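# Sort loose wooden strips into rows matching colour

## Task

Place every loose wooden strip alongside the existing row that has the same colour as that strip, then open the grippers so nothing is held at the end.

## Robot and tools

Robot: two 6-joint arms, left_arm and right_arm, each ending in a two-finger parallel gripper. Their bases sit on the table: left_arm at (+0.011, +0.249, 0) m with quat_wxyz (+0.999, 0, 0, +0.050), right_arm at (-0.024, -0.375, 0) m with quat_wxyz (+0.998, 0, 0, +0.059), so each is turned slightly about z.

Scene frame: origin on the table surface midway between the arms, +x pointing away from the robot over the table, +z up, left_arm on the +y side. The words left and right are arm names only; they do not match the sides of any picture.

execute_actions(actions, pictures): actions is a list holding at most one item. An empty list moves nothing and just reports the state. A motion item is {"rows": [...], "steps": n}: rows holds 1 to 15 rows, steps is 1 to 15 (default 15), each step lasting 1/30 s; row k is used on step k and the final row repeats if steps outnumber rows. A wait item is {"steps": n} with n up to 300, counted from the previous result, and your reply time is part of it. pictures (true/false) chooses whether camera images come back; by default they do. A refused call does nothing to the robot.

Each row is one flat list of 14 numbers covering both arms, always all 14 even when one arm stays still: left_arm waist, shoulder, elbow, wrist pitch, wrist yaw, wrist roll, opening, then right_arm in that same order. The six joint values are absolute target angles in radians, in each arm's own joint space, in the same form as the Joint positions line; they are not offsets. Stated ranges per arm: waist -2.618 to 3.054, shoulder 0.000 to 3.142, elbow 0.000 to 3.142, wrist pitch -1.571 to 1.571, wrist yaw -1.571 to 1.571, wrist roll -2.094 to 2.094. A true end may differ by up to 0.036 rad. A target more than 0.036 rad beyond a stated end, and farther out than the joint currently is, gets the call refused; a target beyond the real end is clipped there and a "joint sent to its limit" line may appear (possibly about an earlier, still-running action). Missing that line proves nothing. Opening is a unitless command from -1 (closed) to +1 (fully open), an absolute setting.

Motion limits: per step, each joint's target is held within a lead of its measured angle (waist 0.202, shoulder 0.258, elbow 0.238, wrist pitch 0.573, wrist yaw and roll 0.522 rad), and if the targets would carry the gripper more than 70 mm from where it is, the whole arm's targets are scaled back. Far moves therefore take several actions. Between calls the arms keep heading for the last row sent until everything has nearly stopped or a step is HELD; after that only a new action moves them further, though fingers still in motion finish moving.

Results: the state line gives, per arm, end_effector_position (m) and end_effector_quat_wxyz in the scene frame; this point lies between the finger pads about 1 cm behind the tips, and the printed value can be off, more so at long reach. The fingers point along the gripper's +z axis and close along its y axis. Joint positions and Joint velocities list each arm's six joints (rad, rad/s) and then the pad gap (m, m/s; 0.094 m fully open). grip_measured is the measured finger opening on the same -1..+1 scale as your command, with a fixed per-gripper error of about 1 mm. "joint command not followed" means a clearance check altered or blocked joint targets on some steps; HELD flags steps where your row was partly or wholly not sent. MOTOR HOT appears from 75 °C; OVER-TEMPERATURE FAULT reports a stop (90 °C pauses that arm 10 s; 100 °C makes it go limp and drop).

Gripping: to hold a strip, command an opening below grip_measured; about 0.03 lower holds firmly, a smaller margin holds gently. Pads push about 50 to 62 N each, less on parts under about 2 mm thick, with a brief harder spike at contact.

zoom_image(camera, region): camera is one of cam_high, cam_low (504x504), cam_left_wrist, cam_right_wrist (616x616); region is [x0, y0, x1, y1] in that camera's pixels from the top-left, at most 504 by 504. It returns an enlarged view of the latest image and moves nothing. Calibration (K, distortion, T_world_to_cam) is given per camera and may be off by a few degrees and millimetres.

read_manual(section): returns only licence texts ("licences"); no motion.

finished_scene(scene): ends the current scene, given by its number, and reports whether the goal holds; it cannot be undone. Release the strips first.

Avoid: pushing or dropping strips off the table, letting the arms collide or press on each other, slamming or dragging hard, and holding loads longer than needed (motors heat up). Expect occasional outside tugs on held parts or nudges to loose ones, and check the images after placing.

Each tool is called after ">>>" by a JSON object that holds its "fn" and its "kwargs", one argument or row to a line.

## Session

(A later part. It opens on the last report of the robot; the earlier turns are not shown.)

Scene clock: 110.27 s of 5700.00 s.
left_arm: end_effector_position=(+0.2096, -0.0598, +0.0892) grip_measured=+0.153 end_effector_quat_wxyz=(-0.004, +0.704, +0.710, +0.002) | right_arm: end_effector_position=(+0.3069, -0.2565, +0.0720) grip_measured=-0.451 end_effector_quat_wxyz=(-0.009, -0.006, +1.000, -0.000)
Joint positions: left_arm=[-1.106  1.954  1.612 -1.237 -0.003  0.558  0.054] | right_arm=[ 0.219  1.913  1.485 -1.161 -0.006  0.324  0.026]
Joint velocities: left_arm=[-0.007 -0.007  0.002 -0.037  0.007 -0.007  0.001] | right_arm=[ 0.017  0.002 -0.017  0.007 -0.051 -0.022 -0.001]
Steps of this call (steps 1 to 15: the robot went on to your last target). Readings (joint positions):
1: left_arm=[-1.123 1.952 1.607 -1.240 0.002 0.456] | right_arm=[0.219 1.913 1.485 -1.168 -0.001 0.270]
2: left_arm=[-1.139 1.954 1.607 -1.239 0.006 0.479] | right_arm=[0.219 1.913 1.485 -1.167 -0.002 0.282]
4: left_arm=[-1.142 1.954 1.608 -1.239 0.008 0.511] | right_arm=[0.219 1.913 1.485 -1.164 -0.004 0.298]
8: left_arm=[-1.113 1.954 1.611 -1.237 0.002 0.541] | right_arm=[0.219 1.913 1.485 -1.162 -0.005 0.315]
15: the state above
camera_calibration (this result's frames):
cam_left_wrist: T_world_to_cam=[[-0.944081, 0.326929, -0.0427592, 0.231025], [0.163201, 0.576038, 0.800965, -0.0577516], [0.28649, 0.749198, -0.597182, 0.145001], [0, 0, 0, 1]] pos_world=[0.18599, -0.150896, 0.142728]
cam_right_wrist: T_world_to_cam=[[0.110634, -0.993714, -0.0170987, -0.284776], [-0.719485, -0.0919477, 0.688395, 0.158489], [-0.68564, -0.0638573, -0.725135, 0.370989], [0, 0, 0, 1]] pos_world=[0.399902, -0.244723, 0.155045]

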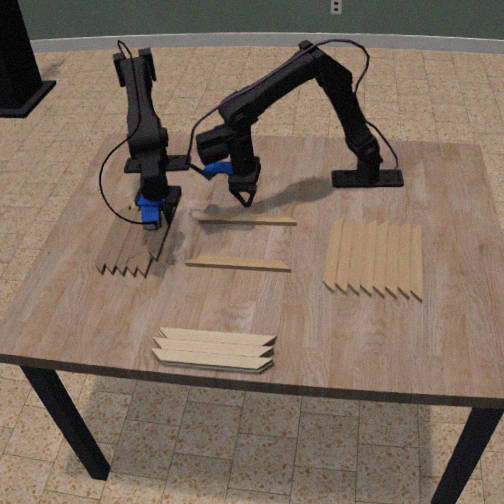

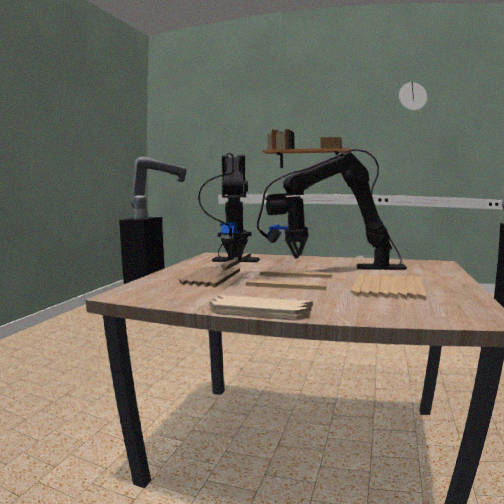

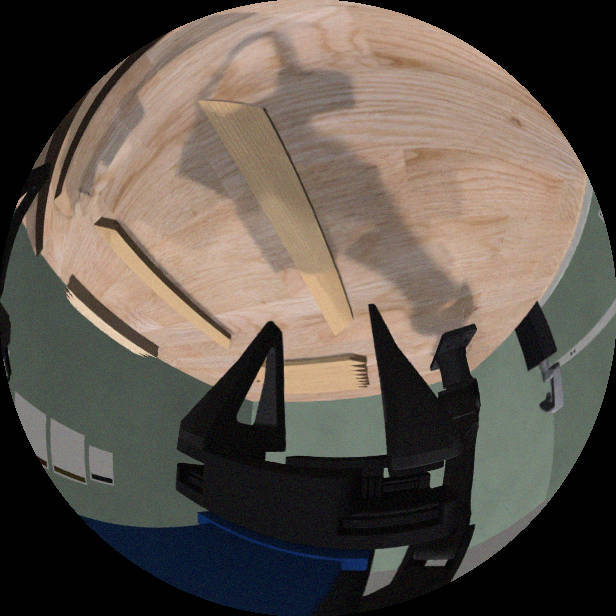

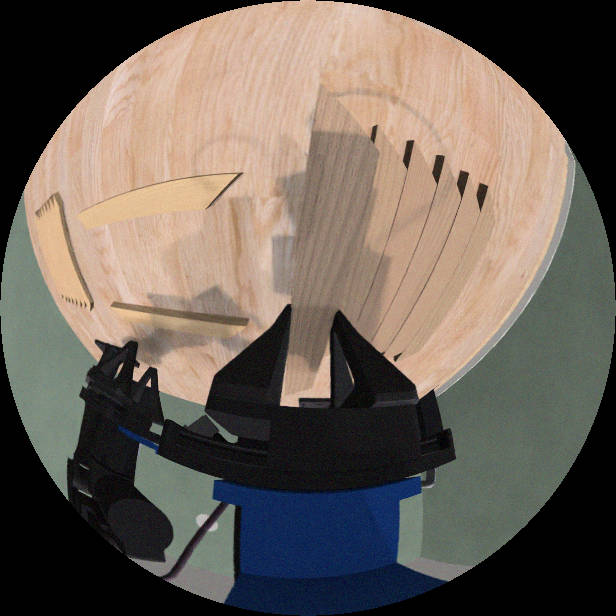

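>>> {"fn": "execute_actions", "kwargs": {
  "actions": [
    {"rows": [[-1.102,1.955,1.62,-1.21,0,0.55,0.15,0.228,1.91,1.475,-1.125,-0.01,0.338,-0.5],[-1.10,1.96,1.61,-1.19,0,0.54,0.15,0.23,1.914,1.465,-1.105,-0.01,0.338,-0.5],[-1.097,1.968,1.60,-1.165,0,0.53,0.15,0.232,1.918,1.45,-1.08,-0.01,0.338,-0.5],[-1.094,1.977,1.587,-1.14,0,0.527,0.15,0.232,1.922,1.433,-1.05,-0.01,0.338,-0.5],[-1.091,1.986,1.574,-1.115,0,0.527,0.15,0.232,1.926,1.414,-1.02,-0.01,0.338,-0.5],[-1.09,1.995,1.56,-1.09,0,0.527,0.15,0.232,1.93,1.394,-0.995,-0.01,0.338,-0.5],[-1.09,2.004,1.547,-1.068,0,0.527,0.15,0.232,1.934,1.375,-0.97,-0.01,0.338,-0.5],[-1.09,2.012,1.534,-1.048,0,0.527,0.15,0.232,1.938,1.357,-0.948,-0.01,0.338,-0.5],[-1.09,2.019,1.523,-1.032,0,0.527,0.15,0.232,1.941,1.342,-0.93,-0.01,0.338,-0.5],[-1.09,2.024,1.514,-1.02,0,0.527,0.15,0.232,1.943,1.33,-0.918,-0.01,0.338,-0.5],[-1.09,2.028,1.507,-1.02,0,0.527,0.15,0.232,1.945,1.32,-0.918,-0.01,0.338,-0.5],[-1.09,2.03,1.502,-1.02,0,0.527,0.15,0.232,1.945,1.313,-0.918,-0.01,0.338,-0.5],[-1.09,2.03,1.50,-1.02,0,0.527,0.15,0.232,1.945,1.31,-0.918,-0.01,0.338,-0.5]], "steps": 15}
  ],
  "pictures": false
}}

>>> {"fn": "execute_actions", "kwargs": {
  "actions": [
    {"steps": 10}
  ]
}}

Scene clock: 125.80 s of 5700.00 s.
left_arm: end_effector_position=(+0.2172, -0.0659, +0.0356) grip_measured=+0.153 end_effector_quat_wxyz=(-0.005, +0.693, +0.721, +0.003) | right_arm: end_effector_position=(+0.2962, -0.2583, +0.0174) grip_measured=-0.451 end_effector_quat_wxyz=(-0.018, -0.007, +1.000, -0.003)
Joint positions: left_arm=[-1.098  2.032  1.507 -1.057 -0.003  0.535  0.054] | right_arm=[ 0.224  1.951  1.311 -0.968 -0.006  0.329  0.026]
Joint velocities: left_arm=[-0.007  0.125 -0.115 -0.022 -0.051  0.007  0.   ] | right_arm=[-0.012  0.022 -0.105  0.051  0.11  -0.081  0.001]
Steps of this call (steps 1 to 15: the robot went on to your last target; steps 16 to 90: nothing new was sent; then 12.03 s passed at rest; steps 91 to 105: all 15 steps of this action). Readings (joint positions):
91: left_arm=[-1.106 1.954 1.612 -1.236 -0.003 0.561] | right_arm=[0.219 1.913 1.485 -1.160 -0.006 0.327]
92: left_arm=[-1.106 1.954 1.612 -1.233 -0.003 0.559] | right_arm=[0.219 1.913 1.483 -1.154 -0.006 0.327]
94: left_arm=[-1.106 1.954 1.610 -1.213 -0.003 0.551] | right_arm=[0.220 1.913 1.468 -1.128 -0.006 0.328]
98: left_arm=[-1.101 1.967 1.578 -1.137 -0.003 0.541] | right_arm=[0.224 1.917 1.399 -1.049 -0.006 0.328]
105: the state above

Scene clock: 126.13 s of 5700.00 s.
left_arm: end_effector_position=(+0.2191, -0.0689, +0.0338) grip_measured=+0.153 end_effector_quat_wxyz=(+0.001, +0.693, +0.721, +0.001) | right_arm: end_effector_position=(+0.3016, -0.2563, +0.0166) grip_measured=-0.451 end_effector_quat_wxyz=(-0.007, -0.007, +1.000, +0.001)
Joint positions: left_arm=[-1.098  2.035  1.503 -1.037 -0.003  0.534  0.054] | right_arm=[ 0.224  1.952  1.31  -0.941 -0.006  0.329  0.026]
Joint velocities: left_arm=[ 0.002 -0.022  0.002  0.037  0.022 -0.037 -0.   ] | right_arm=[ 0.012 -0.012 -0.002  0.066 -0.022 -0.037 -0.   ]
Steps of this call (steps 1 to 10: the robot went on to your last target). Readings (joint positions):
1: left_arm=[-1.098 2.035 1.504 -1.055 -0.003 0.535] | right_arm=[0.224 1.952 1.310 -0.965 -0.006 0.329]
2: left_arm=[-1.098 2.035 1.503 -1.053 -0.003 0.535] | right_arm=[0.224 1.952 1.310 -0.961 -0.006 0.329]
4: left_arm=[-1.098 2.035 1.503 -1.047 -0.003 0.535] | right_arm=[0.224 1.952 1.310 -0.952 -0.006 0.329]
8: left_arm=[-1.098 2.035 1.503 -1.039 -0.003 0.534] | right_arm=[0.224 1.952 1.310 -0.943 -0.006 0.329]
10: the state above
camera_calibration (this result's frames):
cam_left_wrist: T_world_to_cam=[[-0.953664, 0.296444, -0.0514312, 0.240924], [0.139914, 0.588285, 0.796457, -0.00361676], [0.266361, 0.752357, -0.602503, 0.1208], [0, 0, 0, 1]] pos_world=[0.198091, -0.160178, 0.088054]
cam_right_wrist: T_world_to_cam=[[0.111088, -0.993638, -0.0185113, -0.285039], [-0.722571, -0.0935434, 0.684938, 0.193447], [-0.682312, -0.0627129, -0.728366, 0.326586], [0, 0, 0, 1]] pos_world=[0.394277, -0.244649, 0.100098]

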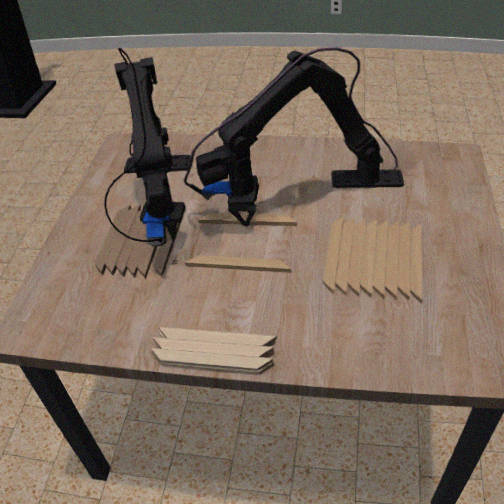

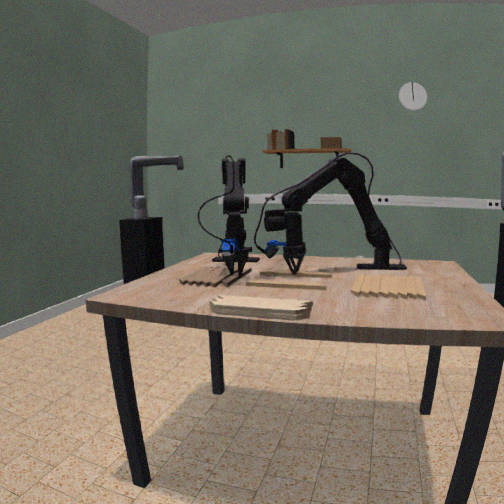

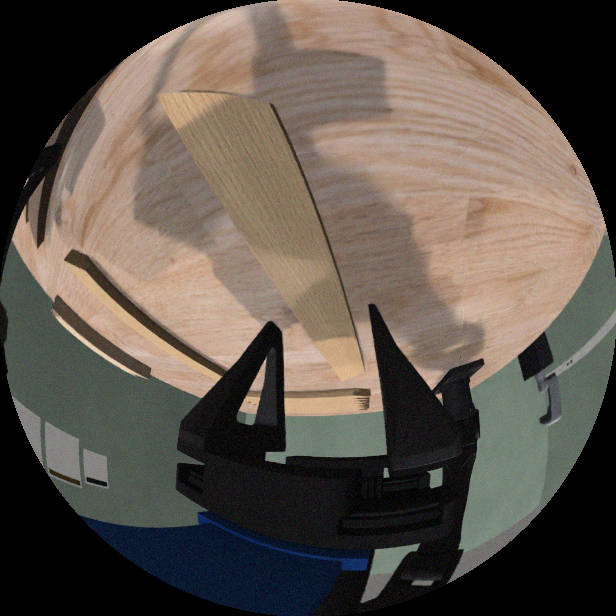

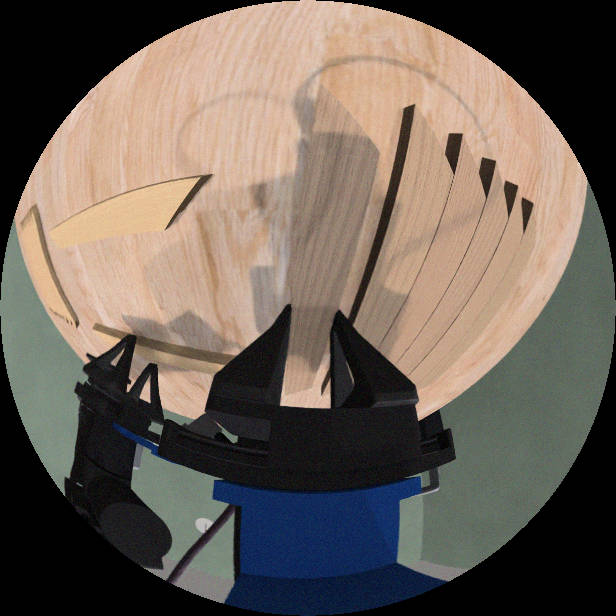

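>>> {"fn": "execute_actions", "kwargs": {
  "actions": [
    {"rows": [[-1.09,2.035,1.49,-1.005,0,0.527,0.1,0.232,1.945,1.305,-0.905,-0.01,0.338,-0.5],[-1.09,2.04,1.48,-0.995,0,0.527,0.05,0.232,1.945,1.30,-0.897,-0.01,0.338,-0.5],[-1.09,2.045,1.472,-0.985,0,0.527,0.0,0.232,1.945,1.297,-0.897,-0.01,0.338,-0.5]], "steps": 12}
  ]
}}

>>> {"fn": "zoom_image", "kwargs": {
  "camera": "cam_low",
  "region": [190, 235, 340, 295]
}}

Scene clock: 132.13 s of 5700.00 s.
left_arm: end_effector_position=(+0.2204, -0.0708, +0.0293) grip_measured=+0.003 end_effector_quat_wxyz=(+0.008, +0.693, +0.721, -0.001) | right_arm: end_effector_position=(+0.3058, -0.2549, +0.0165) grip_measured=-0.451 end_effector_quat_wxyz=(+0.001, -0.006, +1.000, +0.004)
Joint positions: left_arm=[-1.098  2.035  1.485 -1.004 -0.003  0.534  0.047] | right_arm=[ 0.224  1.952  1.31  -0.924 -0.006  0.329  0.026]
Joint velocities: left_arm=[-0.017 -0.017 -0.007  0.066 -0.125 -0.037 -0.   ] | right_arm=[ 0.002 -0.012 -0.027 -0.007  0.037  0.007 -0.   ]
Steps of this call (steps 1 to 30: the robot went on to your last target; steps 31 to 90: nothing new was sent; then 2.60 s passed at rest; steps 91 to 102: all 12 steps of this action). Readings (joint positions):
91: left_arm=[-1.098 2.035 1.503 -1.034 -0.003 0.534] | right_arm=[0.224 1.952 1.310 -0.938 -0.006 0.329]
92: left_arm=[-1.098 2.035 1.502 -1.030 -0.003 0.534] | right_arm=[0.224 1.952 1.310 -0.935 -0.006 0.329]
94: left_arm=[-1.098 2.035 1.495 -1.017 -0.003 0.534] | right_arm=[0.224 1.952 1.310 -0.929 -0.006 0.329]
98: left_arm=[-1.098 2.035 1.485 -1.008 -0.003 0.534] | right_arm=[0.224 1.952 1.310 -0.924 -0.006 0.329]
102: the state above
camera_calibration (this result's frames):
cam_left_wrist: T_world_to_cam=[[-0.953316, 0.295366, -0.0628303, 0.24264], [0.13328, 0.59825, 0.790148, 0.00325945], [0.270971, 0.744886, -0.609688, 0.117892], [0, 0, 0, 1]] pos_world=[0.198933, -0.161434, 0.0845471]
cam_right_wrist: T_world_to_cam=[[0.111057, -0.993557, -0.0226103, -0.283922], [-0.734067, -0.0973457, 0.672064, 0.199395], [-0.669935, -0.0580396, -0.740148, 0.327129], [0, 0, 0, 1]] pos_world=[0.397056, -0.243696, 0.101698]

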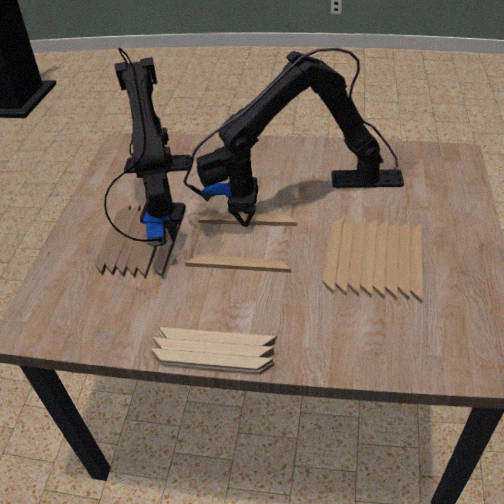

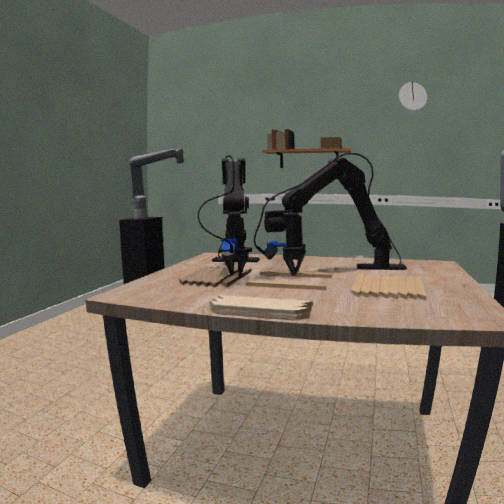

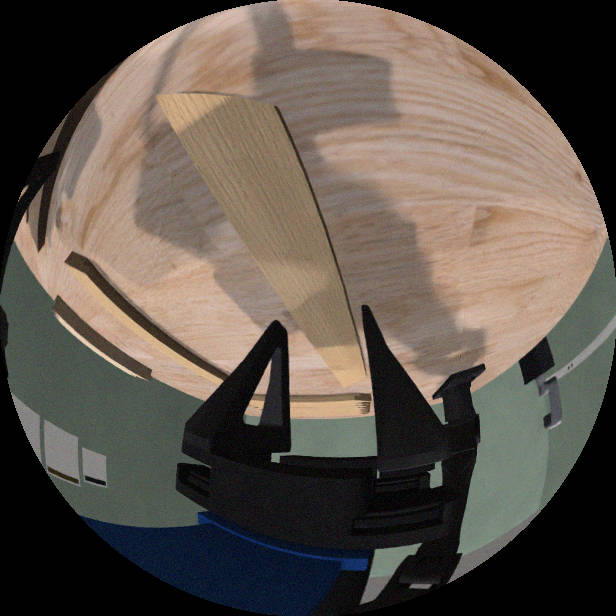

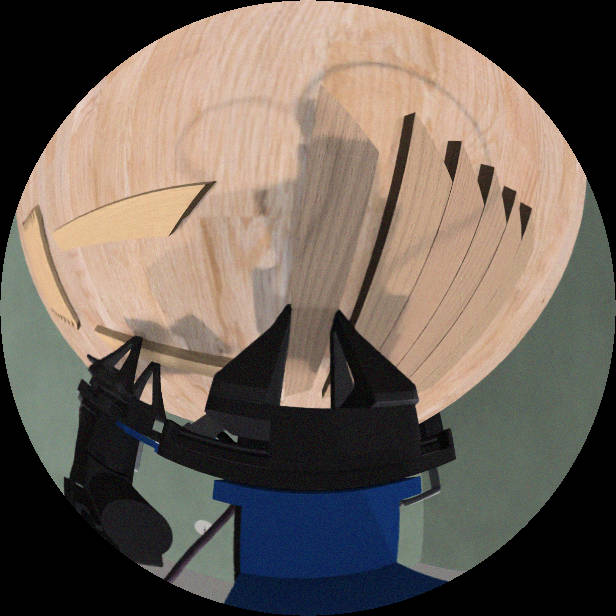

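Region (190, 235, 340, 295) of cam_low's 504x504 image, scaled by 3.360, with more detail than that image has; it fills the top 202 rows of this view, and the rest is white.

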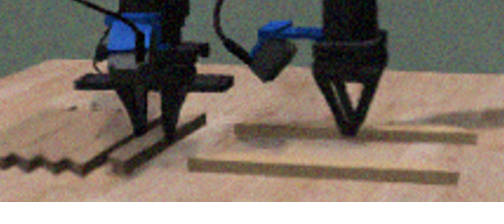

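>>> {"fn": "execute_actions", "kwargs": {
  "actions": [
    {"rows": [[-1.09,2.055,1.472,-0.985,0,0.527,0.0,0.232,1.965,1.297,-0.897,-0.01,0.338,-0.5],[-1.09,2.065,1.472,-0.985,0,0.527,-0.05,0.232,1.965,1.297,-0.897,-0.01,0.338,-0.46],[-1.09,2.065,1.472,-0.985,0,0.527,-0.1,0.232,1.965,1.297,-0.897,-0.01,0.338,-0.42],[-1.09,2.065,1.472,-0.985,0,0.527,-0.15,0.232,1.96,1.297,-0.897,-0.01,0.338,-0.38],[-1.09,2.065,1.472,-0.985,0,0.527,-0.2,0.232,1.95,1.30,-0.9,-0.01,0.338,-0.34],[-1.09,2.065,1.472,-0.985,0,0.527,-0.2,0.232,1.945,1.31,-0.92,-0.01,0.338,-0.31],[-1.09,2.065,1.472,-0.985,0,0.527,-0.2,0.232,1.94,1.325,-0.94,-0.01,0.338,-0.31],[-1.09,2.065,1.472,-0.985,0,0.527,-0.25,0.232,1.93,1.34,-0.965,-0.01,0.338,-0.31],[-1.09,2.065,1.472,-0.985,0,0.527,-0.3,0.232,1.925,1.36,-0.99,-0.01,0.338,-0.31],[-1.09,2.065,1.472,-0.985,0,0.527,-0.34,0.232,1.92,1.38,-1.015,-0.01,0.338,-0.31],[-1.09,2.065,1.472,-0.985,0,0.527,-0.38,0.232,1.915,1.395,-1.035,-0.01,0.338,-0.31],[-1.09,2.065,1.472,-0.985,0,0.527,-0.42,0.232,1.91,1.41,-1.05,-0.01,0.338,-0.31],[-1.09,2.065,1.472,-0.985,0,0.527,-0.46,0.232,1.905,1.42,-1.06,-0.01,0.338,-0.31],[-1.09,2.065,1.472,-0.985,0,0.527,-0.49,0.232,1.905,1.425,-1.065,-0.01,0.338,-0.31]], "steps": 15}
  ],
  "pictures": false
}}

>>> {"fn": "execute_actions", "kwargs": {
  "actions": [
    {"steps": 6}
  ]
}}

>>> {"fn": "zoom_image", "kwargs": {
  "camera": "cam_low",
  "region": [190, 235, 340, 295]
}}

Scene clock: 138.63 s of 5700.00 s.
left_arm: end_effector_position=(+0.2201, -0.0703, +0.0220) grip_measured=-0.433 end_effector_quat_wxyz=(+0.001, +0.693, +0.721, +0.001) | right_arm: end_effector_position=(+0.3120, -0.2527, +0.0404) grip_measured=-0.313 end_effector_quat_wxyz=(+0.004, -0.006, +1.000, +0.005)
Joint positions: left_arm=[-1.098  2.055  1.485 -0.998 -0.003  0.534  0.027] | right_arm=[ 0.224  1.938  1.392 -1.013 -0.006  0.329  0.032]
Joint velocities: left_arm=[-0.027  0.012 -0.012  0.051  0.007  0.007  0.   ] | right_arm=[ 0.022 -0.144  0.276 -0.168 -0.007 -0.037 -0.001]
Steps of this call (steps 1 to 15: the robot went on to your last target; steps 16 to 90: nothing new was sent; then 3.00 s passed at rest; steps 91 to 105: all 15 steps of this action). Readings (joint positions):
91: left_arm=[-1.098 2.035 1.485 -1.000 -0.003 0.534] | right_arm=[0.224 1.952 1.310 -0.923 -0.006 0.329]
92: left_arm=[-1.098 2.036 1.485 -1.000 -0.003 0.534] | right_arm=[0.224 1.952 1.310 -0.923 -0.006 0.329]
94: left_arm=[-1.098 2.042 1.485 -0.999 -0.003 0.534] | right_arm=[0.224 1.952 1.310 -0.923 -0.006 0.329]
98: left_arm=[-1.098 2.054 1.485 -0.999 -0.003 0.534] | right_arm=[0.224 1.952 1.310 -0.926 -0.006 0.329]
105: the state above

Scene clock: 138.83 s of 5700.00 s.
left_arm: end_effector_position=(+0.2201, -0.0703, +0.0220) grip_measured=-0.433 end_effector_quat_wxyz=(+0.001, +0.693, +0.721, +0.001) | right_arm: end_effector_position=(+0.3118, -0.2527, +0.0493) grip_measured=-0.313 end_effector_quat_wxyz=(+0.007, -0.006, +1.000, +0.006)
Joint positions: left_arm=[-1.098  2.055  1.485 -0.998 -0.003  0.534  0.027] | right_arm=[ 0.224  1.922  1.406 -1.037 -0.006  0.329  0.032]
Joint velocities: left_arm=[ 0.002  0.002 -0.017  0.051  0.007 -0.022 -0.001] | right_arm=[-0.012 -0.002  0.002 -0.11   0.037  0.051 -0.001]
Steps of this call (steps 1 to 6: the robot went on to your last target). Readings (joint positions):
1: left_arm=[-1.098 2.055 1.485 -0.998 -0.003 0.534] | right_arm=[0.224 1.933 1.399 -1.018 -0.006 0.329]
2: left_arm=[-1.098 2.055 1.485 -0.998 -0.003 0.534] | right_arm=[0.224 1.928 1.403 -1.023 -0.006 0.329]
4: left_arm=[-1.098 2.055 1.485 -0.998 -0.003 0.534] | right_arm=[0.224 1.923 1.406 -1.030 -0.006 0.329]
6: the state above
camera_calibration (this result's frames):
cam_left_wrist: T_world_to_cam=[[-0.953874, 0.295726, -0.0516762, 0.241702], [0.139209, 0.588229, 0.796622, 0.00661351], [0.26598, 0.752684, -0.602264, 0.114611], [0, 0, 0, 1]] pos_world=[0.199148, -0.161634, 0.076248]
cam_right_wrist: T_world_to_cam=[[0.111333, -0.993459, -0.0254007, -0.281653], [-0.741744, -0.10008, 0.663174, 0.184137], [-0.661378, -0.0549921, -0.748034, 0.35398], [0, 0, 0, 1]] pos_world=[0.402054, -0.241916, 0.13552]

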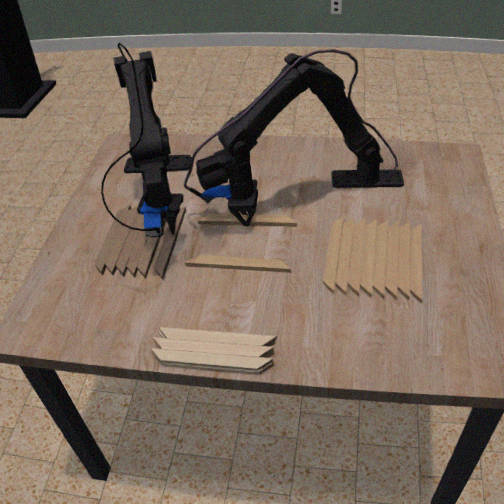

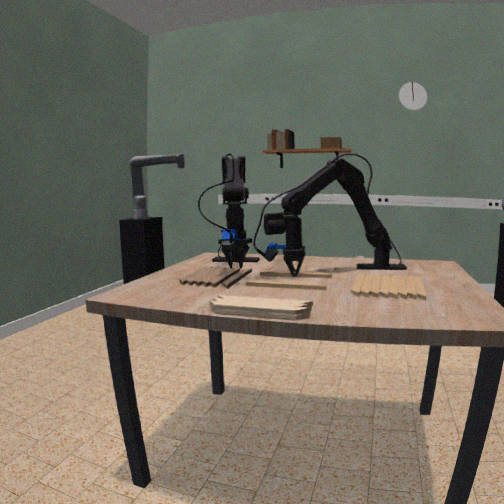

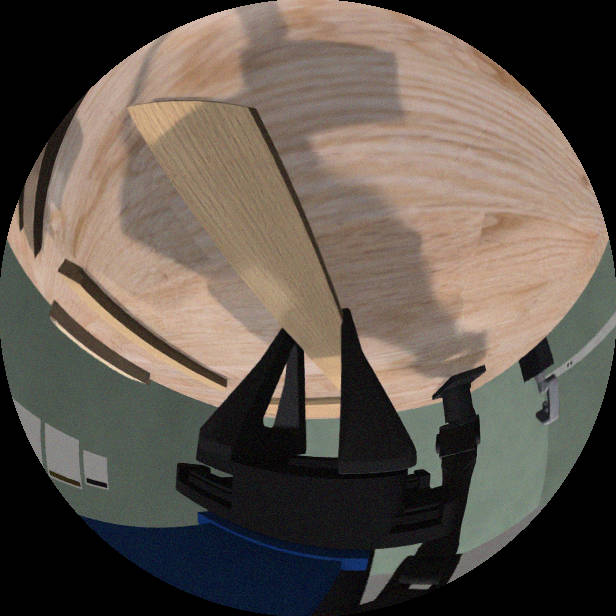

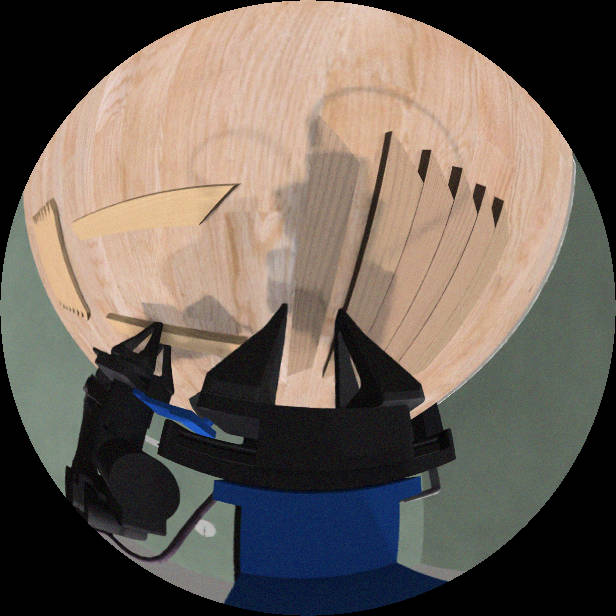

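Region (190, 235, 340, 295) of cam_low's 504x504 image, scaled by 3.360, with more detail than that image has; it fills the top 202 rows of this view, and the rest is white.

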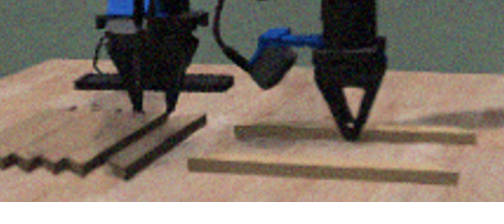

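>>> {"fn": "execute_actions", "kwargs": {
  "actions": [
    {"rows": [[-1.09,2.04,1.485,-1.01,0,0.527,-0.48,0.215,1.905,1.425,-1.065,-0.01,0.338,-0.4],[-1.09,2.025,1.485,-1.03,0,0.527,-0.48,0.2,1.905,1.425,-1.065,-0.01,0.338,-0.5],[-1.09,2.005,1.485,-1.055,0,0.527,-0.48,0.18,1.905,1.425,-1.065,-0.01,0.338,-0.6],[-1.09,1.98,1.485,-1.08,0,0.527,-0.48,0.16,1.905,1.425,-1.065,-0.01,0.338,-0.7],[-1.09,1.955,1.485,-1.105,0,0.527,-0.48,0.145,1.905,1.425,-1.065,-0.01,0.338,-0.8],[-1.09,1.93,1.485,-1.13,0,0.527,-0.48,0.135,1.905,1.425,-1.065,-0.01,0.338,-0.9],[-1.09,1.91,1.483,-1.15,0,0.527,-0.48,0.13,1.905,1.425,-1.065,-0.01,0.338,-0.95],[-1.078,1.895,1.48,-1.155,0,0.51,-0.48,0.13,1.905,1.425,-1.065,-0.01,0.338,-1],[-1.059,1.885,1.476,-1.155,0,0.484,-0.48,0.13,1.905,1.425,-1.065,-0.01,0.338,-1],[-1.029,1.879,1.472,-1.155,0,0.44,-0.48,0.13,1.905,1.425,-1.065,-0.01,0.338,-1],[-0.992,1.875,1.467,-1.155,0,0.389,-0.48,0.13,1.905,1.425,-1.065,-0.01,0.338,-1],[-0.949,1.871,1.462,-1.155,0,0.328,-0.48,0.13,1.905,1.425,-1.065,-0.01,0.338,-1],[-0.906,1.867,1.457,-1.15,0,0.268,-0.48,0.13,1.905,1.425,-1.065,-0.01,0.338,-1],[-0.857,1.863,1.451,-1.15,0,0.198,-0.48,0.13,1.905,1.425,-1.065,-0.01,0.338,-1],[-0.808,1.859,1.445,-1.15,0,0.129,-0.48,0.13,1.905,1.425,-1.065,-0.01,0.338,-1]], "steps": 15}
  ],
  "pictures": false
}}

>>> {"fn": "execute_actions", "kwargs": {
  "actions": [
    {"rows": [[-0.759,1.855,1.439,-1.15,0,0.06,-0.48,0.135,1.91,1.43,-1.065,-0.01,0.34,-1],[-0.71,1.851,1.433,-1.15,0,-0.009,-0.48,0.145,1.915,1.435,-1.067,-0.01,0.35,-1],[-0.661,1.847,1.427,-1.15,0,-0.078,-0.48,0.16,1.92,1.44,-1.069,-0.01,0.36,-1],[-0.618,1.844,1.422,-1.15,0,-0.139,-0.48,0.18,1.926,1.445,-1.071,-0.01,0.37,-1],[-0.575,1.841,1.417,-1.15,0,-0.2,-0.48,0.2,1.932,1.45,-1.073,-0.01,0.38,-1],[-0.538,1.839,1.412,-1.15,0,-0.251,-0.48,0.222,1.938,1.455,-1.075,-0.01,0.39,-1],[-0.514,1.837,1.409,-1.15,0,-0.286,-0.48,0.244,1.944,1.46,-1.077,-0.01,0.4,-1],[-0.495,1.836,1.407,-1.15,0,-0.312,-0.48,0.265,1.95,1.465,-1.079,-0.01,0.41,-1],[-0.483,1.835,1.405,-1.15,0,-0.329,-0.48,0.283,1.955,1.47,-1.08,-0.01,0.42,-1],[-0.477,1.835,1.405,-1.15,0,-0.338,-0.48,0.298,1.959,1.473,-1.08,-0.01,0.428,-1],[-0.477,1.835,1.405,-1.15,0,-0.338,-0.48,0.309,1.962,1.475,-1.08,-0.01,0.428,-1],[-0.477,1.835,1.405,-1.15,0,-0.338,-0.48,0.317,1.962,1.475,-1.08,-0.01,0.428,-1]], "steps": 15}
  ],
  "pictures": false
}}

>>> {"fn": "execute_actions", "kwargs": {
  "actions": [
    {"steps": 10}
  ]
}}

Scene clock: 156.53 s of 5700.00 s.
left_arm: end_effector_position=(+0.2573, -0.0149, +0.0838) grip_measured=-0.433 end_effector_quat_wxyz=(+0.024, +0.548, +0.836, -0.010) | right_arm: end_effector_position=(+0.3186, -0.2866, +0.0492) grip_measured=-0.996 end_effector_quat_wxyz=(+0.000, +0.043, +0.999, +0.005)
Joint positions: left_arm=[-0.921  1.876  1.482 -1.127  0.008  0.34   0.027] | right_arm=[ 0.126  1.922  1.406 -1.051 -0.01   0.33   0.   ]
Joint velocities: left_arm=[ 1.443  0.017 -0.105 -0.007  0.007 -1.341  0.001] | right_arm=[-0.002 -0.022 -0.022 -0.007 -0.051  0.022 -0.001]
Steps of this call (steps 1 to 30: the robot went on to your last target; steps 31 to 90: nothing new was sent; then 14.20 s passed at rest; steps 91 to 105: all 15 steps of this action). Readings (joint positions):
91: left_arm=[-1.098 2.055 1.485 -0.999 -0.003 0.534] | right_arm=[0.224 1.922 1.406 -1.051 -0.006 0.329]
92: left_arm=[-1.098 2.055 1.485 -1.000 -0.003 0.534] | right_arm=[0.222 1.922 1.406 -1.051 -0.007 0.329]
94: left_arm=[-1.098 2.049 1.485 -1.015 -0.003 0.533] | right_arm=[0.208 1.922 1.406 -1.051 -0.009 0.329]
98: left_arm=[-1.097 1.979 1.485 -1.081 -0.003 0.531] | right_arm=[0.144 1.922 1.406 -1.051 -0.010 0.330]
105: the state above

Scene clock: 157.03 s of 5700.00 s.
left_arm: end_effector_position=(+0.3280, +0.1322, +0.0671) grip_measured=-0.433 end_effector_quat_wxyz=(-0.013, +0.039, +0.999, +0.010) | right_arm: end_effector_position=(+0.3023, -0.2166, +0.0485) grip_measured=-0.996 end_effector_quat_wxyz=(-0.002, -0.018, +1.000, +0.006)
Joint positions: left_arm=[-0.465  1.876  1.416 -1.142 -0.012 -0.286  0.027] | right_arm=[ 0.324  1.956  1.45  -1.063 -0.012  0.407  0.   ]
Joint velocities: left_arm=[-0.076 -0.012  0.002 -0.095  0.007 -0.359 -0.001] | right_arm=[ 0.032  0.027  0.007 -0.037  0.022  0.037  0.   ]
Steps of this call (steps 1 to 15: all 15 steps of this action). Readings (joint positions):
1: left_arm=[-0.868 1.876 1.477 -1.126 0.008 0.288] | right_arm=[0.126 1.922 1.406 -1.051 -0.010 0.330]
2: left_arm=[-0.811 1.876 1.469 -1.126 0.007 0.232] | right_arm=[0.127 1.922 1.406 -1.052 -0.010 0.332]
4: left_arm=[-0.699 1.876 1.450 -1.126 0.004 0.114] | right_arm=[0.137 1.922 1.408 -1.054 -0.009 0.341]
8: left_arm=[-0.518 1.876 1.425 -1.129 -0.007 -0.109] | right_arm=[0.211 1.931 1.431 -1.060 -0.009 0.369]
15: the state above

Scene clock: 157.37 s of 5700.00 s.
left_arm: end_effector_position=(+0.3269, +0.1298, +0.0671) grip_measured=-0.433 end_effector_quat_wxyz=(-0.014, +0.022, +1.000, +0.009) | right_arm: end_effector_position=(+0.3017, -0.2173, +0.0481) grip_measured=-0.996 end_effector_quat_wxyz=(-0.004, -0.011, +1.000, +0.005)
Joint positions: left_arm=[-0.47   1.876  1.416 -1.143 -0.008 -0.326  0.027] | right_arm=[ 0.323  1.958  1.45  -1.066 -0.012  0.418  0.   ]
Joint velocities: left_arm=[ 0.012 -0.017 -0.002 -0.037 -0.037 -0.139  0.   ] | right_arm=[-0.007 -0.002  0.017  0.022 -0.037  0.007 -0.   ]
Steps of this call (steps 1 to 10: the robot went on to your last target). Readings (joint positions):
1: left_arm=[-0.467 1.876 1.416 -1.142 -0.010 -0.295] | right_arm=[0.324 1.957 1.450 -1.064 -0.012 0.409]
2: left_arm=[-0.469 1.876 1.416 -1.143 -0.010 -0.302] | right_arm=[0.323 1.958 1.450 -1.064 -0.012 0.411]
4: left_arm=[-0.470 1.876 1.416 -1.143 -0.008 -0.312] | right_arm=[0.323 1.958 1.450 -1.065 -0.012 0.414]
8: left_arm=[-0.470 1.876 1.416 -1.143 -0.008 -0.323] | right_arm=[0.323 1.958 1.450 -1.066 -0.012 0.417]
10: the state above
camera_calibration (this result's frames):
cam_left_wrist: T_world_to_cam=[[-0.376416, -0.924791, -0.0554341, 0.256577], [-0.552487, 0.176041, 0.81472, 0.116447], [-0.743687, 0.3373, -0.577199, 0.345053], [0, 0, 0, 1]] pos_world=[0.417526, 0.100394, 0.118516]
cam_right_wrist: T_world_to_cam=[[0.12068, -0.99235, -0.0260356, -0.247955], [-0.726518, -0.106164, 0.678896, 0.174262], [-0.676467, -0.063014, -0.733772, 0.350508], [0, 0, 0, 1]] pos_world=[0.393635, -0.205471, 0.132431]

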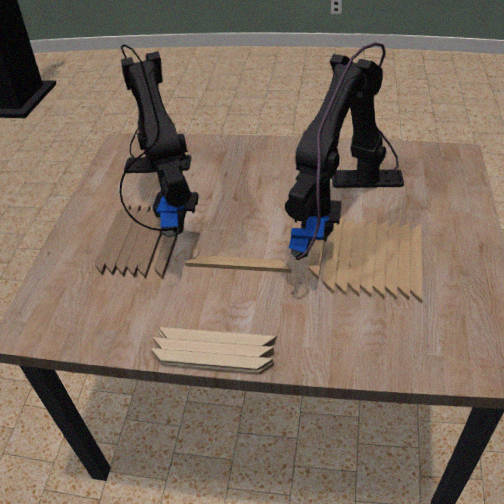

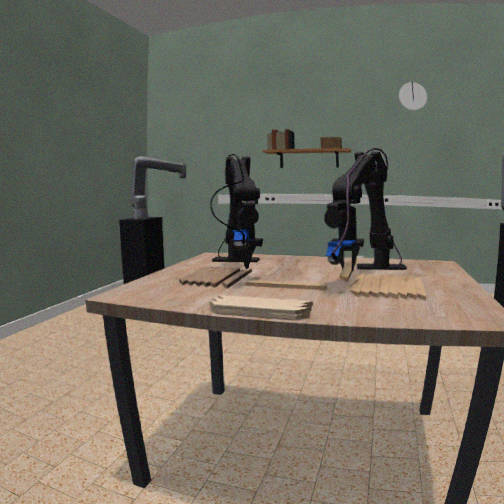

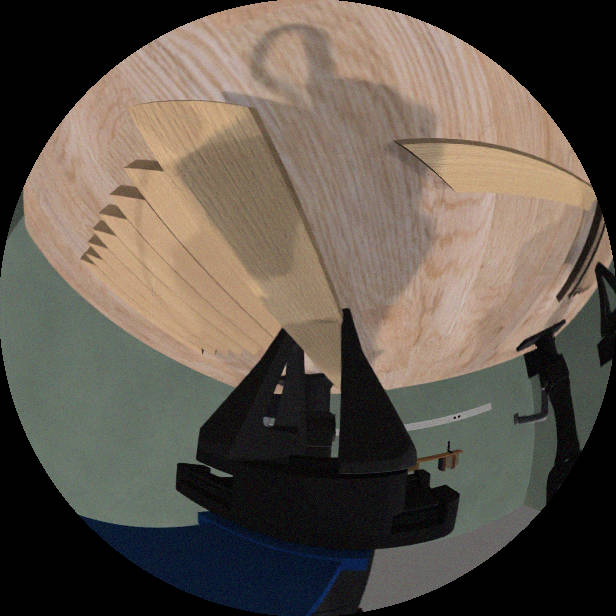

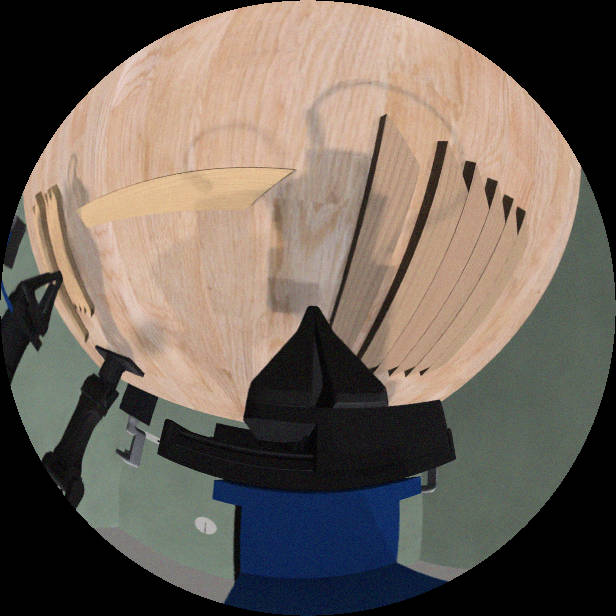

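>>> {"fn": "execute_actions", "kwargs": {
  "actions": [
    {"rows": [[-0.482,1.875,1.40,-1.12,0,-0.343,-0.48,0.317,1.965,1.445,-1.05,-0.01,0.428,-1],[-0.487,1.88,1.392,-1.095,0,-0.343,-0.48,0.317,1.968,1.438,-1.035,-0.01,0.428,-1],[-0.49,1.885,1.382,-1.065,0,-0.343,-0.48,0.317,1.972,1.43,-1.015,-0.01,0.428,-1],[-0.49,1.89,1.37,-1.035,0,-0.343,-0.48,0.317,1.976,1.421,-0.995,-0.01,0.428,-1],[-0.49,1.895,1.357,-1.005,0,-0.343,-0.48,0.317,1.98,1.412,-0.977,-0.01,0.428,-1],[-0.49,1.9,1.344,-0.98,0,-0.343,-0.48,0.317,1.984,1.403,-0.962,-0.01,0.428,-1],[-0.49,1.904,1.331,-0.96,0,-0.343,-0.48,0.317,1.988,1.394,-0.95,-0.01,0.428,-1],[-0.49,1.908,1.319,-0.945,0,-0.343,-0.48,0.317,1.991,1.386,-0.94,-0.01,0.428,-1],[-0.49,1.911,1.308,-0.935,0,-0.343,-0.48,0.317,1.993,1.38,-0.935,-0.01,0.428,-1],[-0.49,1.913,1.299,-0.93,0,-0.343,-0.48,0.317,1.995,1.375,-0.935,-0.01,0.428,-1],[-0.49,1.915,1.293,-0.93,0,-0.343,-0.48,0.317,1.995,1.372,-0.935,-0.01,0.428,-1],[-0.49,1.915,1.29,-0.935,0,-0.343,-0.48,0.317,1.995,1.372,-0.935,-0.01,0.428,-1],[-0.49,1.915,1.29,-0.94,0,-0.343,-0.48,0.317,1.995,1.372,-0.937,-0.01,0.428,-1]], "steps": 15}
  ],
  "pictures": false
}}

>>> {"fn": "execute_actions", "kwargs": {
  "actions": [
    {"steps": 8}
  ]
}}

Scene clock: 167.27 s of 5700.00 s.
left_arm: end_effector_position=(+0.3259, +0.1253, +0.0264) grip_measured=-0.433 end_effector_quat_wxyz=(-0.008, +0.023, +1.000, +0.006) | right_arm: end_effector_position=(+0.2979, -0.2191, +0.0170) grip_measured=-0.996 end_effector_quat_wxyz=(-0.012, -0.011, +1.000, +0.001)
Joint positions: left_arm=[-0.483  1.913  1.297 -0.975 -0.006 -0.335  0.027] | right_arm=[ 0.323  1.996  1.376 -0.97  -0.012  0.419  0.   ]
Joint velocities: left_arm=[-0.012  0.042 -0.051  0.007 -0.007 -0.007  0.   ] | right_arm=[-0.012  0.002 -0.017  0.037  0.081  0.022  0.   ]
Steps of this call (steps 1 to 30: the robot went on to your last target; steps 31 to 90: nothing new was sent; then 6.40 s passed at rest; steps 91 to 105: all 15 steps of this action). Readings (joint positions):
91: left_arm=[-0.470 1.876 1.416 -1.143 -0.007 -0.331] | right_arm=[0.323 1.958 1.450 -1.066 -0.012 0.419]
92: left_arm=[-0.471 1.876 1.414 -1.138 -0.007 -0.332] | right_arm=[0.323 1.958 1.450 -1.065 -0.012 0.419]
94: left_arm=[-0.475 1.876 1.402 -1.114 -0.007 -0.334] | right_arm=[0.323 1.958 1.444 -1.051 -0.012 0.419]
98: left_arm=[-0.483 1.881 1.355 -1.038 -0.007 -0.335] | right_arm=[0.323 1.969 1.413 -1.004 -0.012 0.419]
105: the state above

Scene clock: 167.53 s of 5700.00 s.
left_arm: end_effector_position=(+0.3287, +0.1242, +0.0258) grip_measured=-0.433 end_effector_quat_wxyz=(-0.003, +0.023, +1.000, +0.004) | right_arm: end_effector_position=(+0.3004, -0.2180, +0.0169) grip_measured=-0.996 end_effector_quat_wxyz=(-0.007, -0.011, +1.000, +0.004)
Joint positions: left_arm=[-0.483  1.914  1.296 -0.961 -0.006 -0.335  0.027] | right_arm=[ 0.323  1.996  1.376 -0.959 -0.012  0.419  0.   ]
Joint velocities: left_arm=[-0.002  0.027  0.002 -0.037  0.066  0.037  0.   ] | right_arm=[ 0.002 -0.007 -0.002 -0.022  0.007  0.037  0.   ]
Steps of this call (steps 1 to 8: the robot went on to your last target). Readings (joint positions):
1: left_arm=[-0.483 1.914 1.296 -0.974 -0.006 -0.335] | right_arm=[0.323 1.996 1.376 -0.969 -0.012 0.419]
2: left_arm=[-0.483 1.914 1.296 -0.972 -0.006 -0.335] | right_arm=[0.323 1.996 1.376 -0.967 -0.012 0.419]
4: left_arm=[-0.483 1.914 1.296 -0.966 -0.006 -0.335] | right_arm=[0.323 1.996 1.376 -0.963 -0.012 0.419]
8: the state above
camera_calibration (this result's frames):
cam_left_wrist: T_world_to_cam=[[-0.378006, -0.924205, -0.0543793, 0.250214], [-0.56965, 0.185885, 0.80059, 0.156892], [-0.729801, 0.333605, -0.596739, 0.320832], [0, 0, 0, 1]] pos_world=[0.4181, 0.0950541, 0.0794536]
cam_right_wrist: T_world_to_cam=[[0.119381, -0.992565, -0.0237415, -0.24893], [-0.722165, -0.103219, 0.683976, 0.193658], [-0.681341, -0.0645086, -0.729118, 0.327713], [0, 0, 0, 1]] pos_world=[0.392855, -0.20595, 0.100573]

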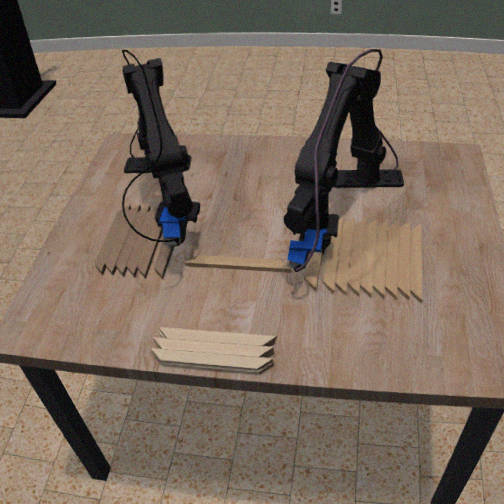

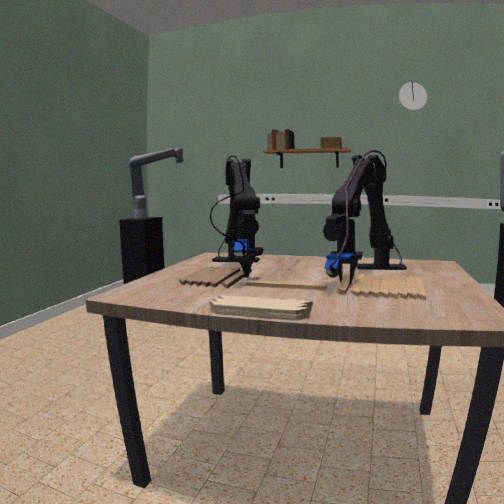

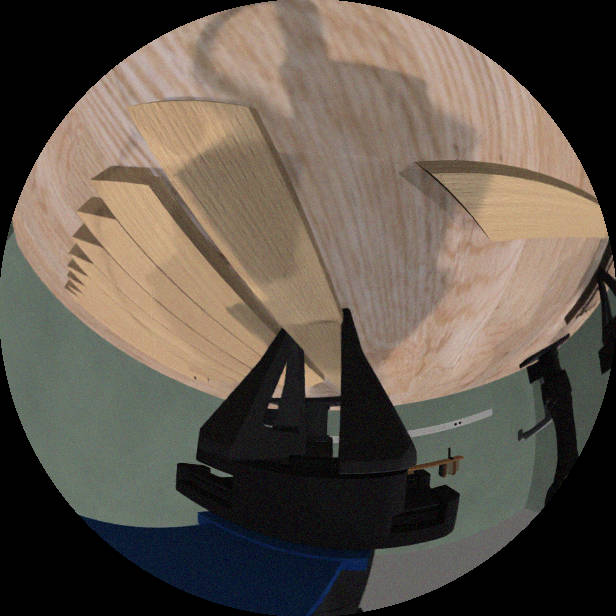

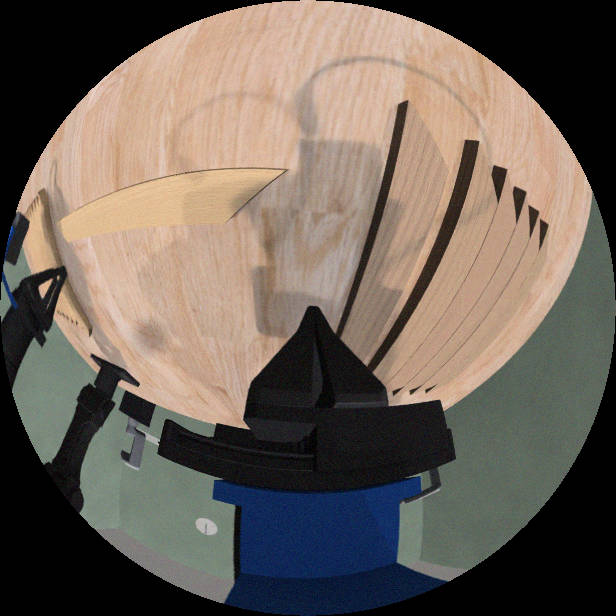

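>>> {"fn": "execute_actions", "kwargs": {
  "actions": [
    {"rows": [[-0.49,1.925,1.29,-0.935,0,-0.343,-0.48,0.31,1.99,1.375,-0.95,-0.01,0.41,-1],[-0.49,1.935,1.29,-0.925,0,-0.343,-0.48,0.304,1.99,1.375,-0.955,-0.01,0.402,-1],[-0.49,1.94,1.29,-0.922,0,-0.343,-0.48,0.298,1.99,1.375,-0.96,-0.01,0.395,-1],[-0.49,1.94,1.29,-0.922,0,-0.343,-0.48,0.292,1.99,1.375,-0.965,-0.01,0.388,-1],[-0.49,1.94,1.29,-0.922,0,-0.343,-0.48,0.286,1.99,1.375,-0.967,-0.01,0.381,-1],[-0.49,1.94,1.29,-0.922,0,-0.343,-0.48,0.28,1.99,1.375,-0.969,-0.01,0.374,-1],[-0.49,1.94,1.29,-0.922,0,-0.343,-0.48,0.274,1.99,1.375,-0.971,-0.01,0.367,-1],[-0.49,1.94,1.29,-0.922,0,-0.343,-0.48,0.268,1.99,1.375,-0.974,-0.01,0.36,-1],[-0.49,1.94,1.29,-0.922,0,-0.343,-0.45,0.262,1.99,1.375,-0.977,-0.01,0.354,-1],[-0.49,1.94,1.29,-0.922,0,-0.343,-0.42,0.256,1.99,1.375,-0.98,-0.01,0.348,-1],[-0.49,1.94,1.29,-0.922,0,-0.343,-0.39,0.251,1.99,1.375,-0.982,-0.01,0.343,-1],[-0.49,1.94,1.29,-0.922,0,-0.343,-0.35,0.246,1.99,1.375,-0.984,-0.01,0.338,-1],[-0.49,1.94,1.29,-0.922,0,-0.343,-0.31,0.242,1.99,1.375,-0.985,-0.01,0.335,-1],[-0.49,1.94,1.29,-0.922,0,-0.343,-0.28,0.239,1.99,1.375,-0.985,-0.01,0.335,-1]], "steps": 15}
  ],
  "pictures": false
}}

>>> {"fn": "execute_actions", "kwargs": {
  "actions": [
    {"steps": 6}
  ]
}}

Scene clock: 179.17 s of 5700.00 s.
left_arm: end_effector_position=(+0.3318, +0.1229, +0.0207) grip_measured=-0.286 end_effector_quat_wxyz=(-0.001, +0.023, +1.000, +0.003) | right_arm: end_effector_position=(+0.3093, -0.2429, +0.0169) grip_measured=-0.996 end_effector_quat_wxyz=(-0.010, -0.005, +1.000, +0.003)
Joint positions: left_arm=[-0.483  1.929  1.296 -0.941 -0.006 -0.336  0.034] | right_arm=[ 0.249  1.996  1.376 -0.967 -0.012  0.357  0.   ]
Joint velocities: left_arm=[-0.002 -0.012  0.007  0.066  0.037  0.007  0.006] | right_arm=[-0.085  0.002 -0.022 -0.066 -0.022 -0.11  -0.001]
Steps of this call (steps 1 to 30: the robot went on to your last target; steps 31 to 90: nothing new was sent; then 8.13 s passed at rest; steps 91 to 105: all 15 steps of this action). Readings (joint positions):
91: left_arm=[-0.483 1.914 1.296 -0.958 -0.006 -0.335] | right_arm=[0.323 1.996 1.376 -0.958 -0.012 0.419]
92: left_arm=[-0.483 1.914 1.296 -0.956 -0.006 -0.335] | right_arm=[0.321 1.996 1.376 -0.958 -0.012 0.418]
94: left_arm=[-0.483 1.917 1.296 -0.950 -0.006 -0.335] | right_arm=[0.315 1.996 1.376 -0.958 -0.012 0.412]
98: left_arm=[-0.483 1.929 1.296 -0.943 -0.006 -0.335] | right_arm=[0.288 1.996 1.376 -0.958 -0.012 0.392]
105: the state above

Scene clock: 179.37 s of 5700.00 s.
left_arm: end_effector_position=(+0.3319, +0.1228, +0.0207) grip_measured=-0.283 end_effector_quat_wxyz=(-0.001, +0.023, +1.000, +0.003) | right_arm: end_effector_position=(+0.3093, -0.2444, +0.0170) grip_measured=-0.996 end_effector_quat_wxyz=(-0.011, -0.008, +1.000, +0.002)
Joint positions: left_arm=[-0.483  1.929  1.296 -0.941 -0.006 -0.336  0.034] | right_arm=[ 0.245  1.996  1.376 -0.969 -0.012  0.348  0.   ]
Joint velocities: left_arm=[-0.007 -0.012 -0.012 -0.037 -0.022  0.022  0.001] | right_arm=[ 0.002  0.002  0.012 -0.007  0.051  0.007  0.001]
Steps of this call (steps 1 to 6: the robot went on to your last target). Readings (joint positions):
1: left_arm=[-0.483 1.929 1.296 -0.941 -0.006 -0.336] | right_arm=[0.247 1.996 1.376 -0.967 -0.012 0.355]
2: left_arm=[-0.483 1.929 1.296 -0.941 -0.006 -0.336] | right_arm=[0.246 1.996 1.376 -0.968 -0.012 0.352]
4: left_arm=[-0.483 1.929 1.296 -0.941 -0.006 -0.336] | right_arm=[0.245 1.996 1.376 -0.969 -0.012 0.349]
6: the state above
camera_calibration (this result's frames):
cam_left_wrist: T_world_to_cam=[[-0.377429, -0.924461, -0.054027, 0.249724], [-0.573005, 0.187312, 0.797859, 0.164064], [-0.72747, 0.332093, -0.600418, 0.320122], [0, 0, 0, 1]] pos_world=[0.421142, 0.0938189, 0.0747988]
cam_right_wrist: T_world_to_cam=[[0.113495, -0.993289, -0.0222836, -0.274619], [-0.716987, -0.0974094, 0.690247, 0.197072], [-0.687785, -0.0623625, -0.72323, 0.334541], [0, 0, 0, 1]] pos_world=[0.402559, -0.232717, 0.0998026]

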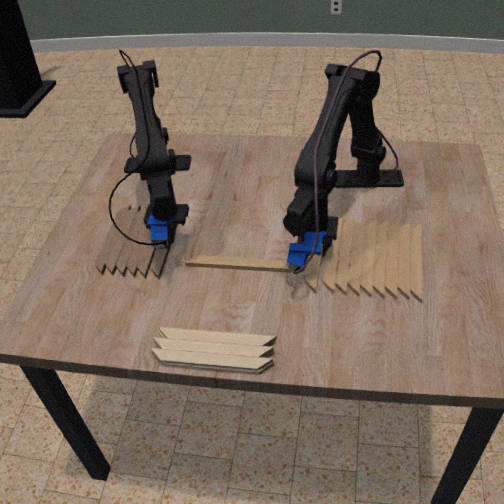

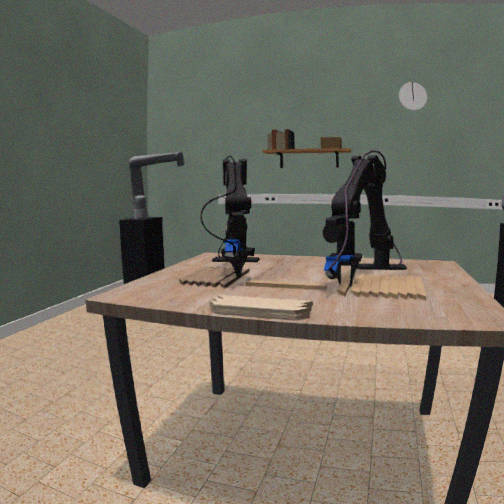

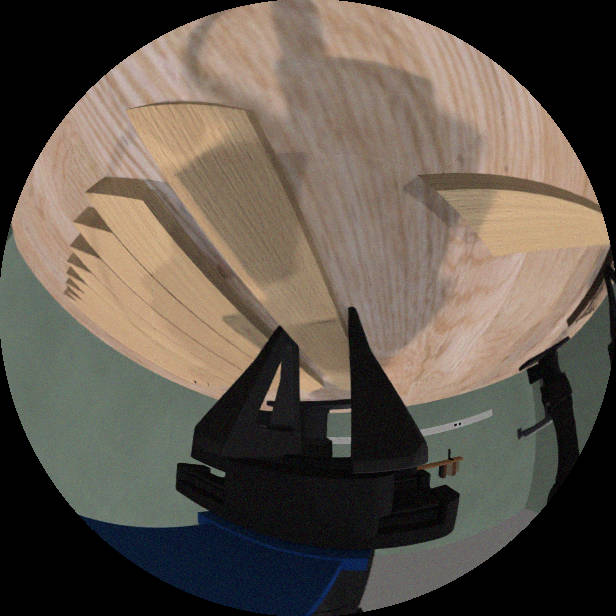

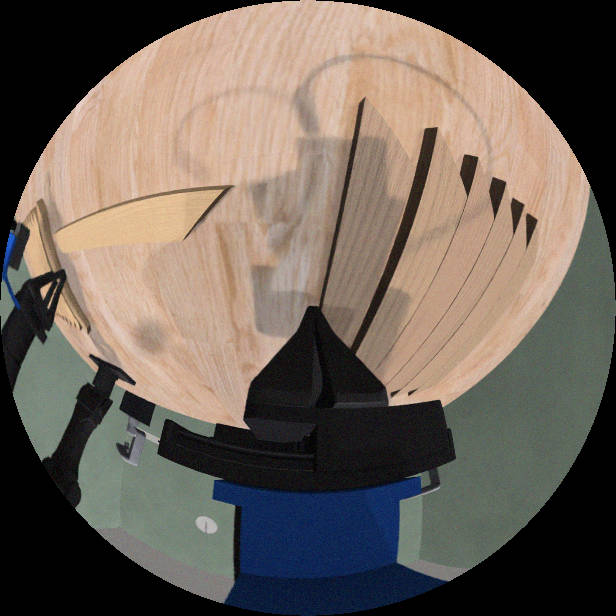

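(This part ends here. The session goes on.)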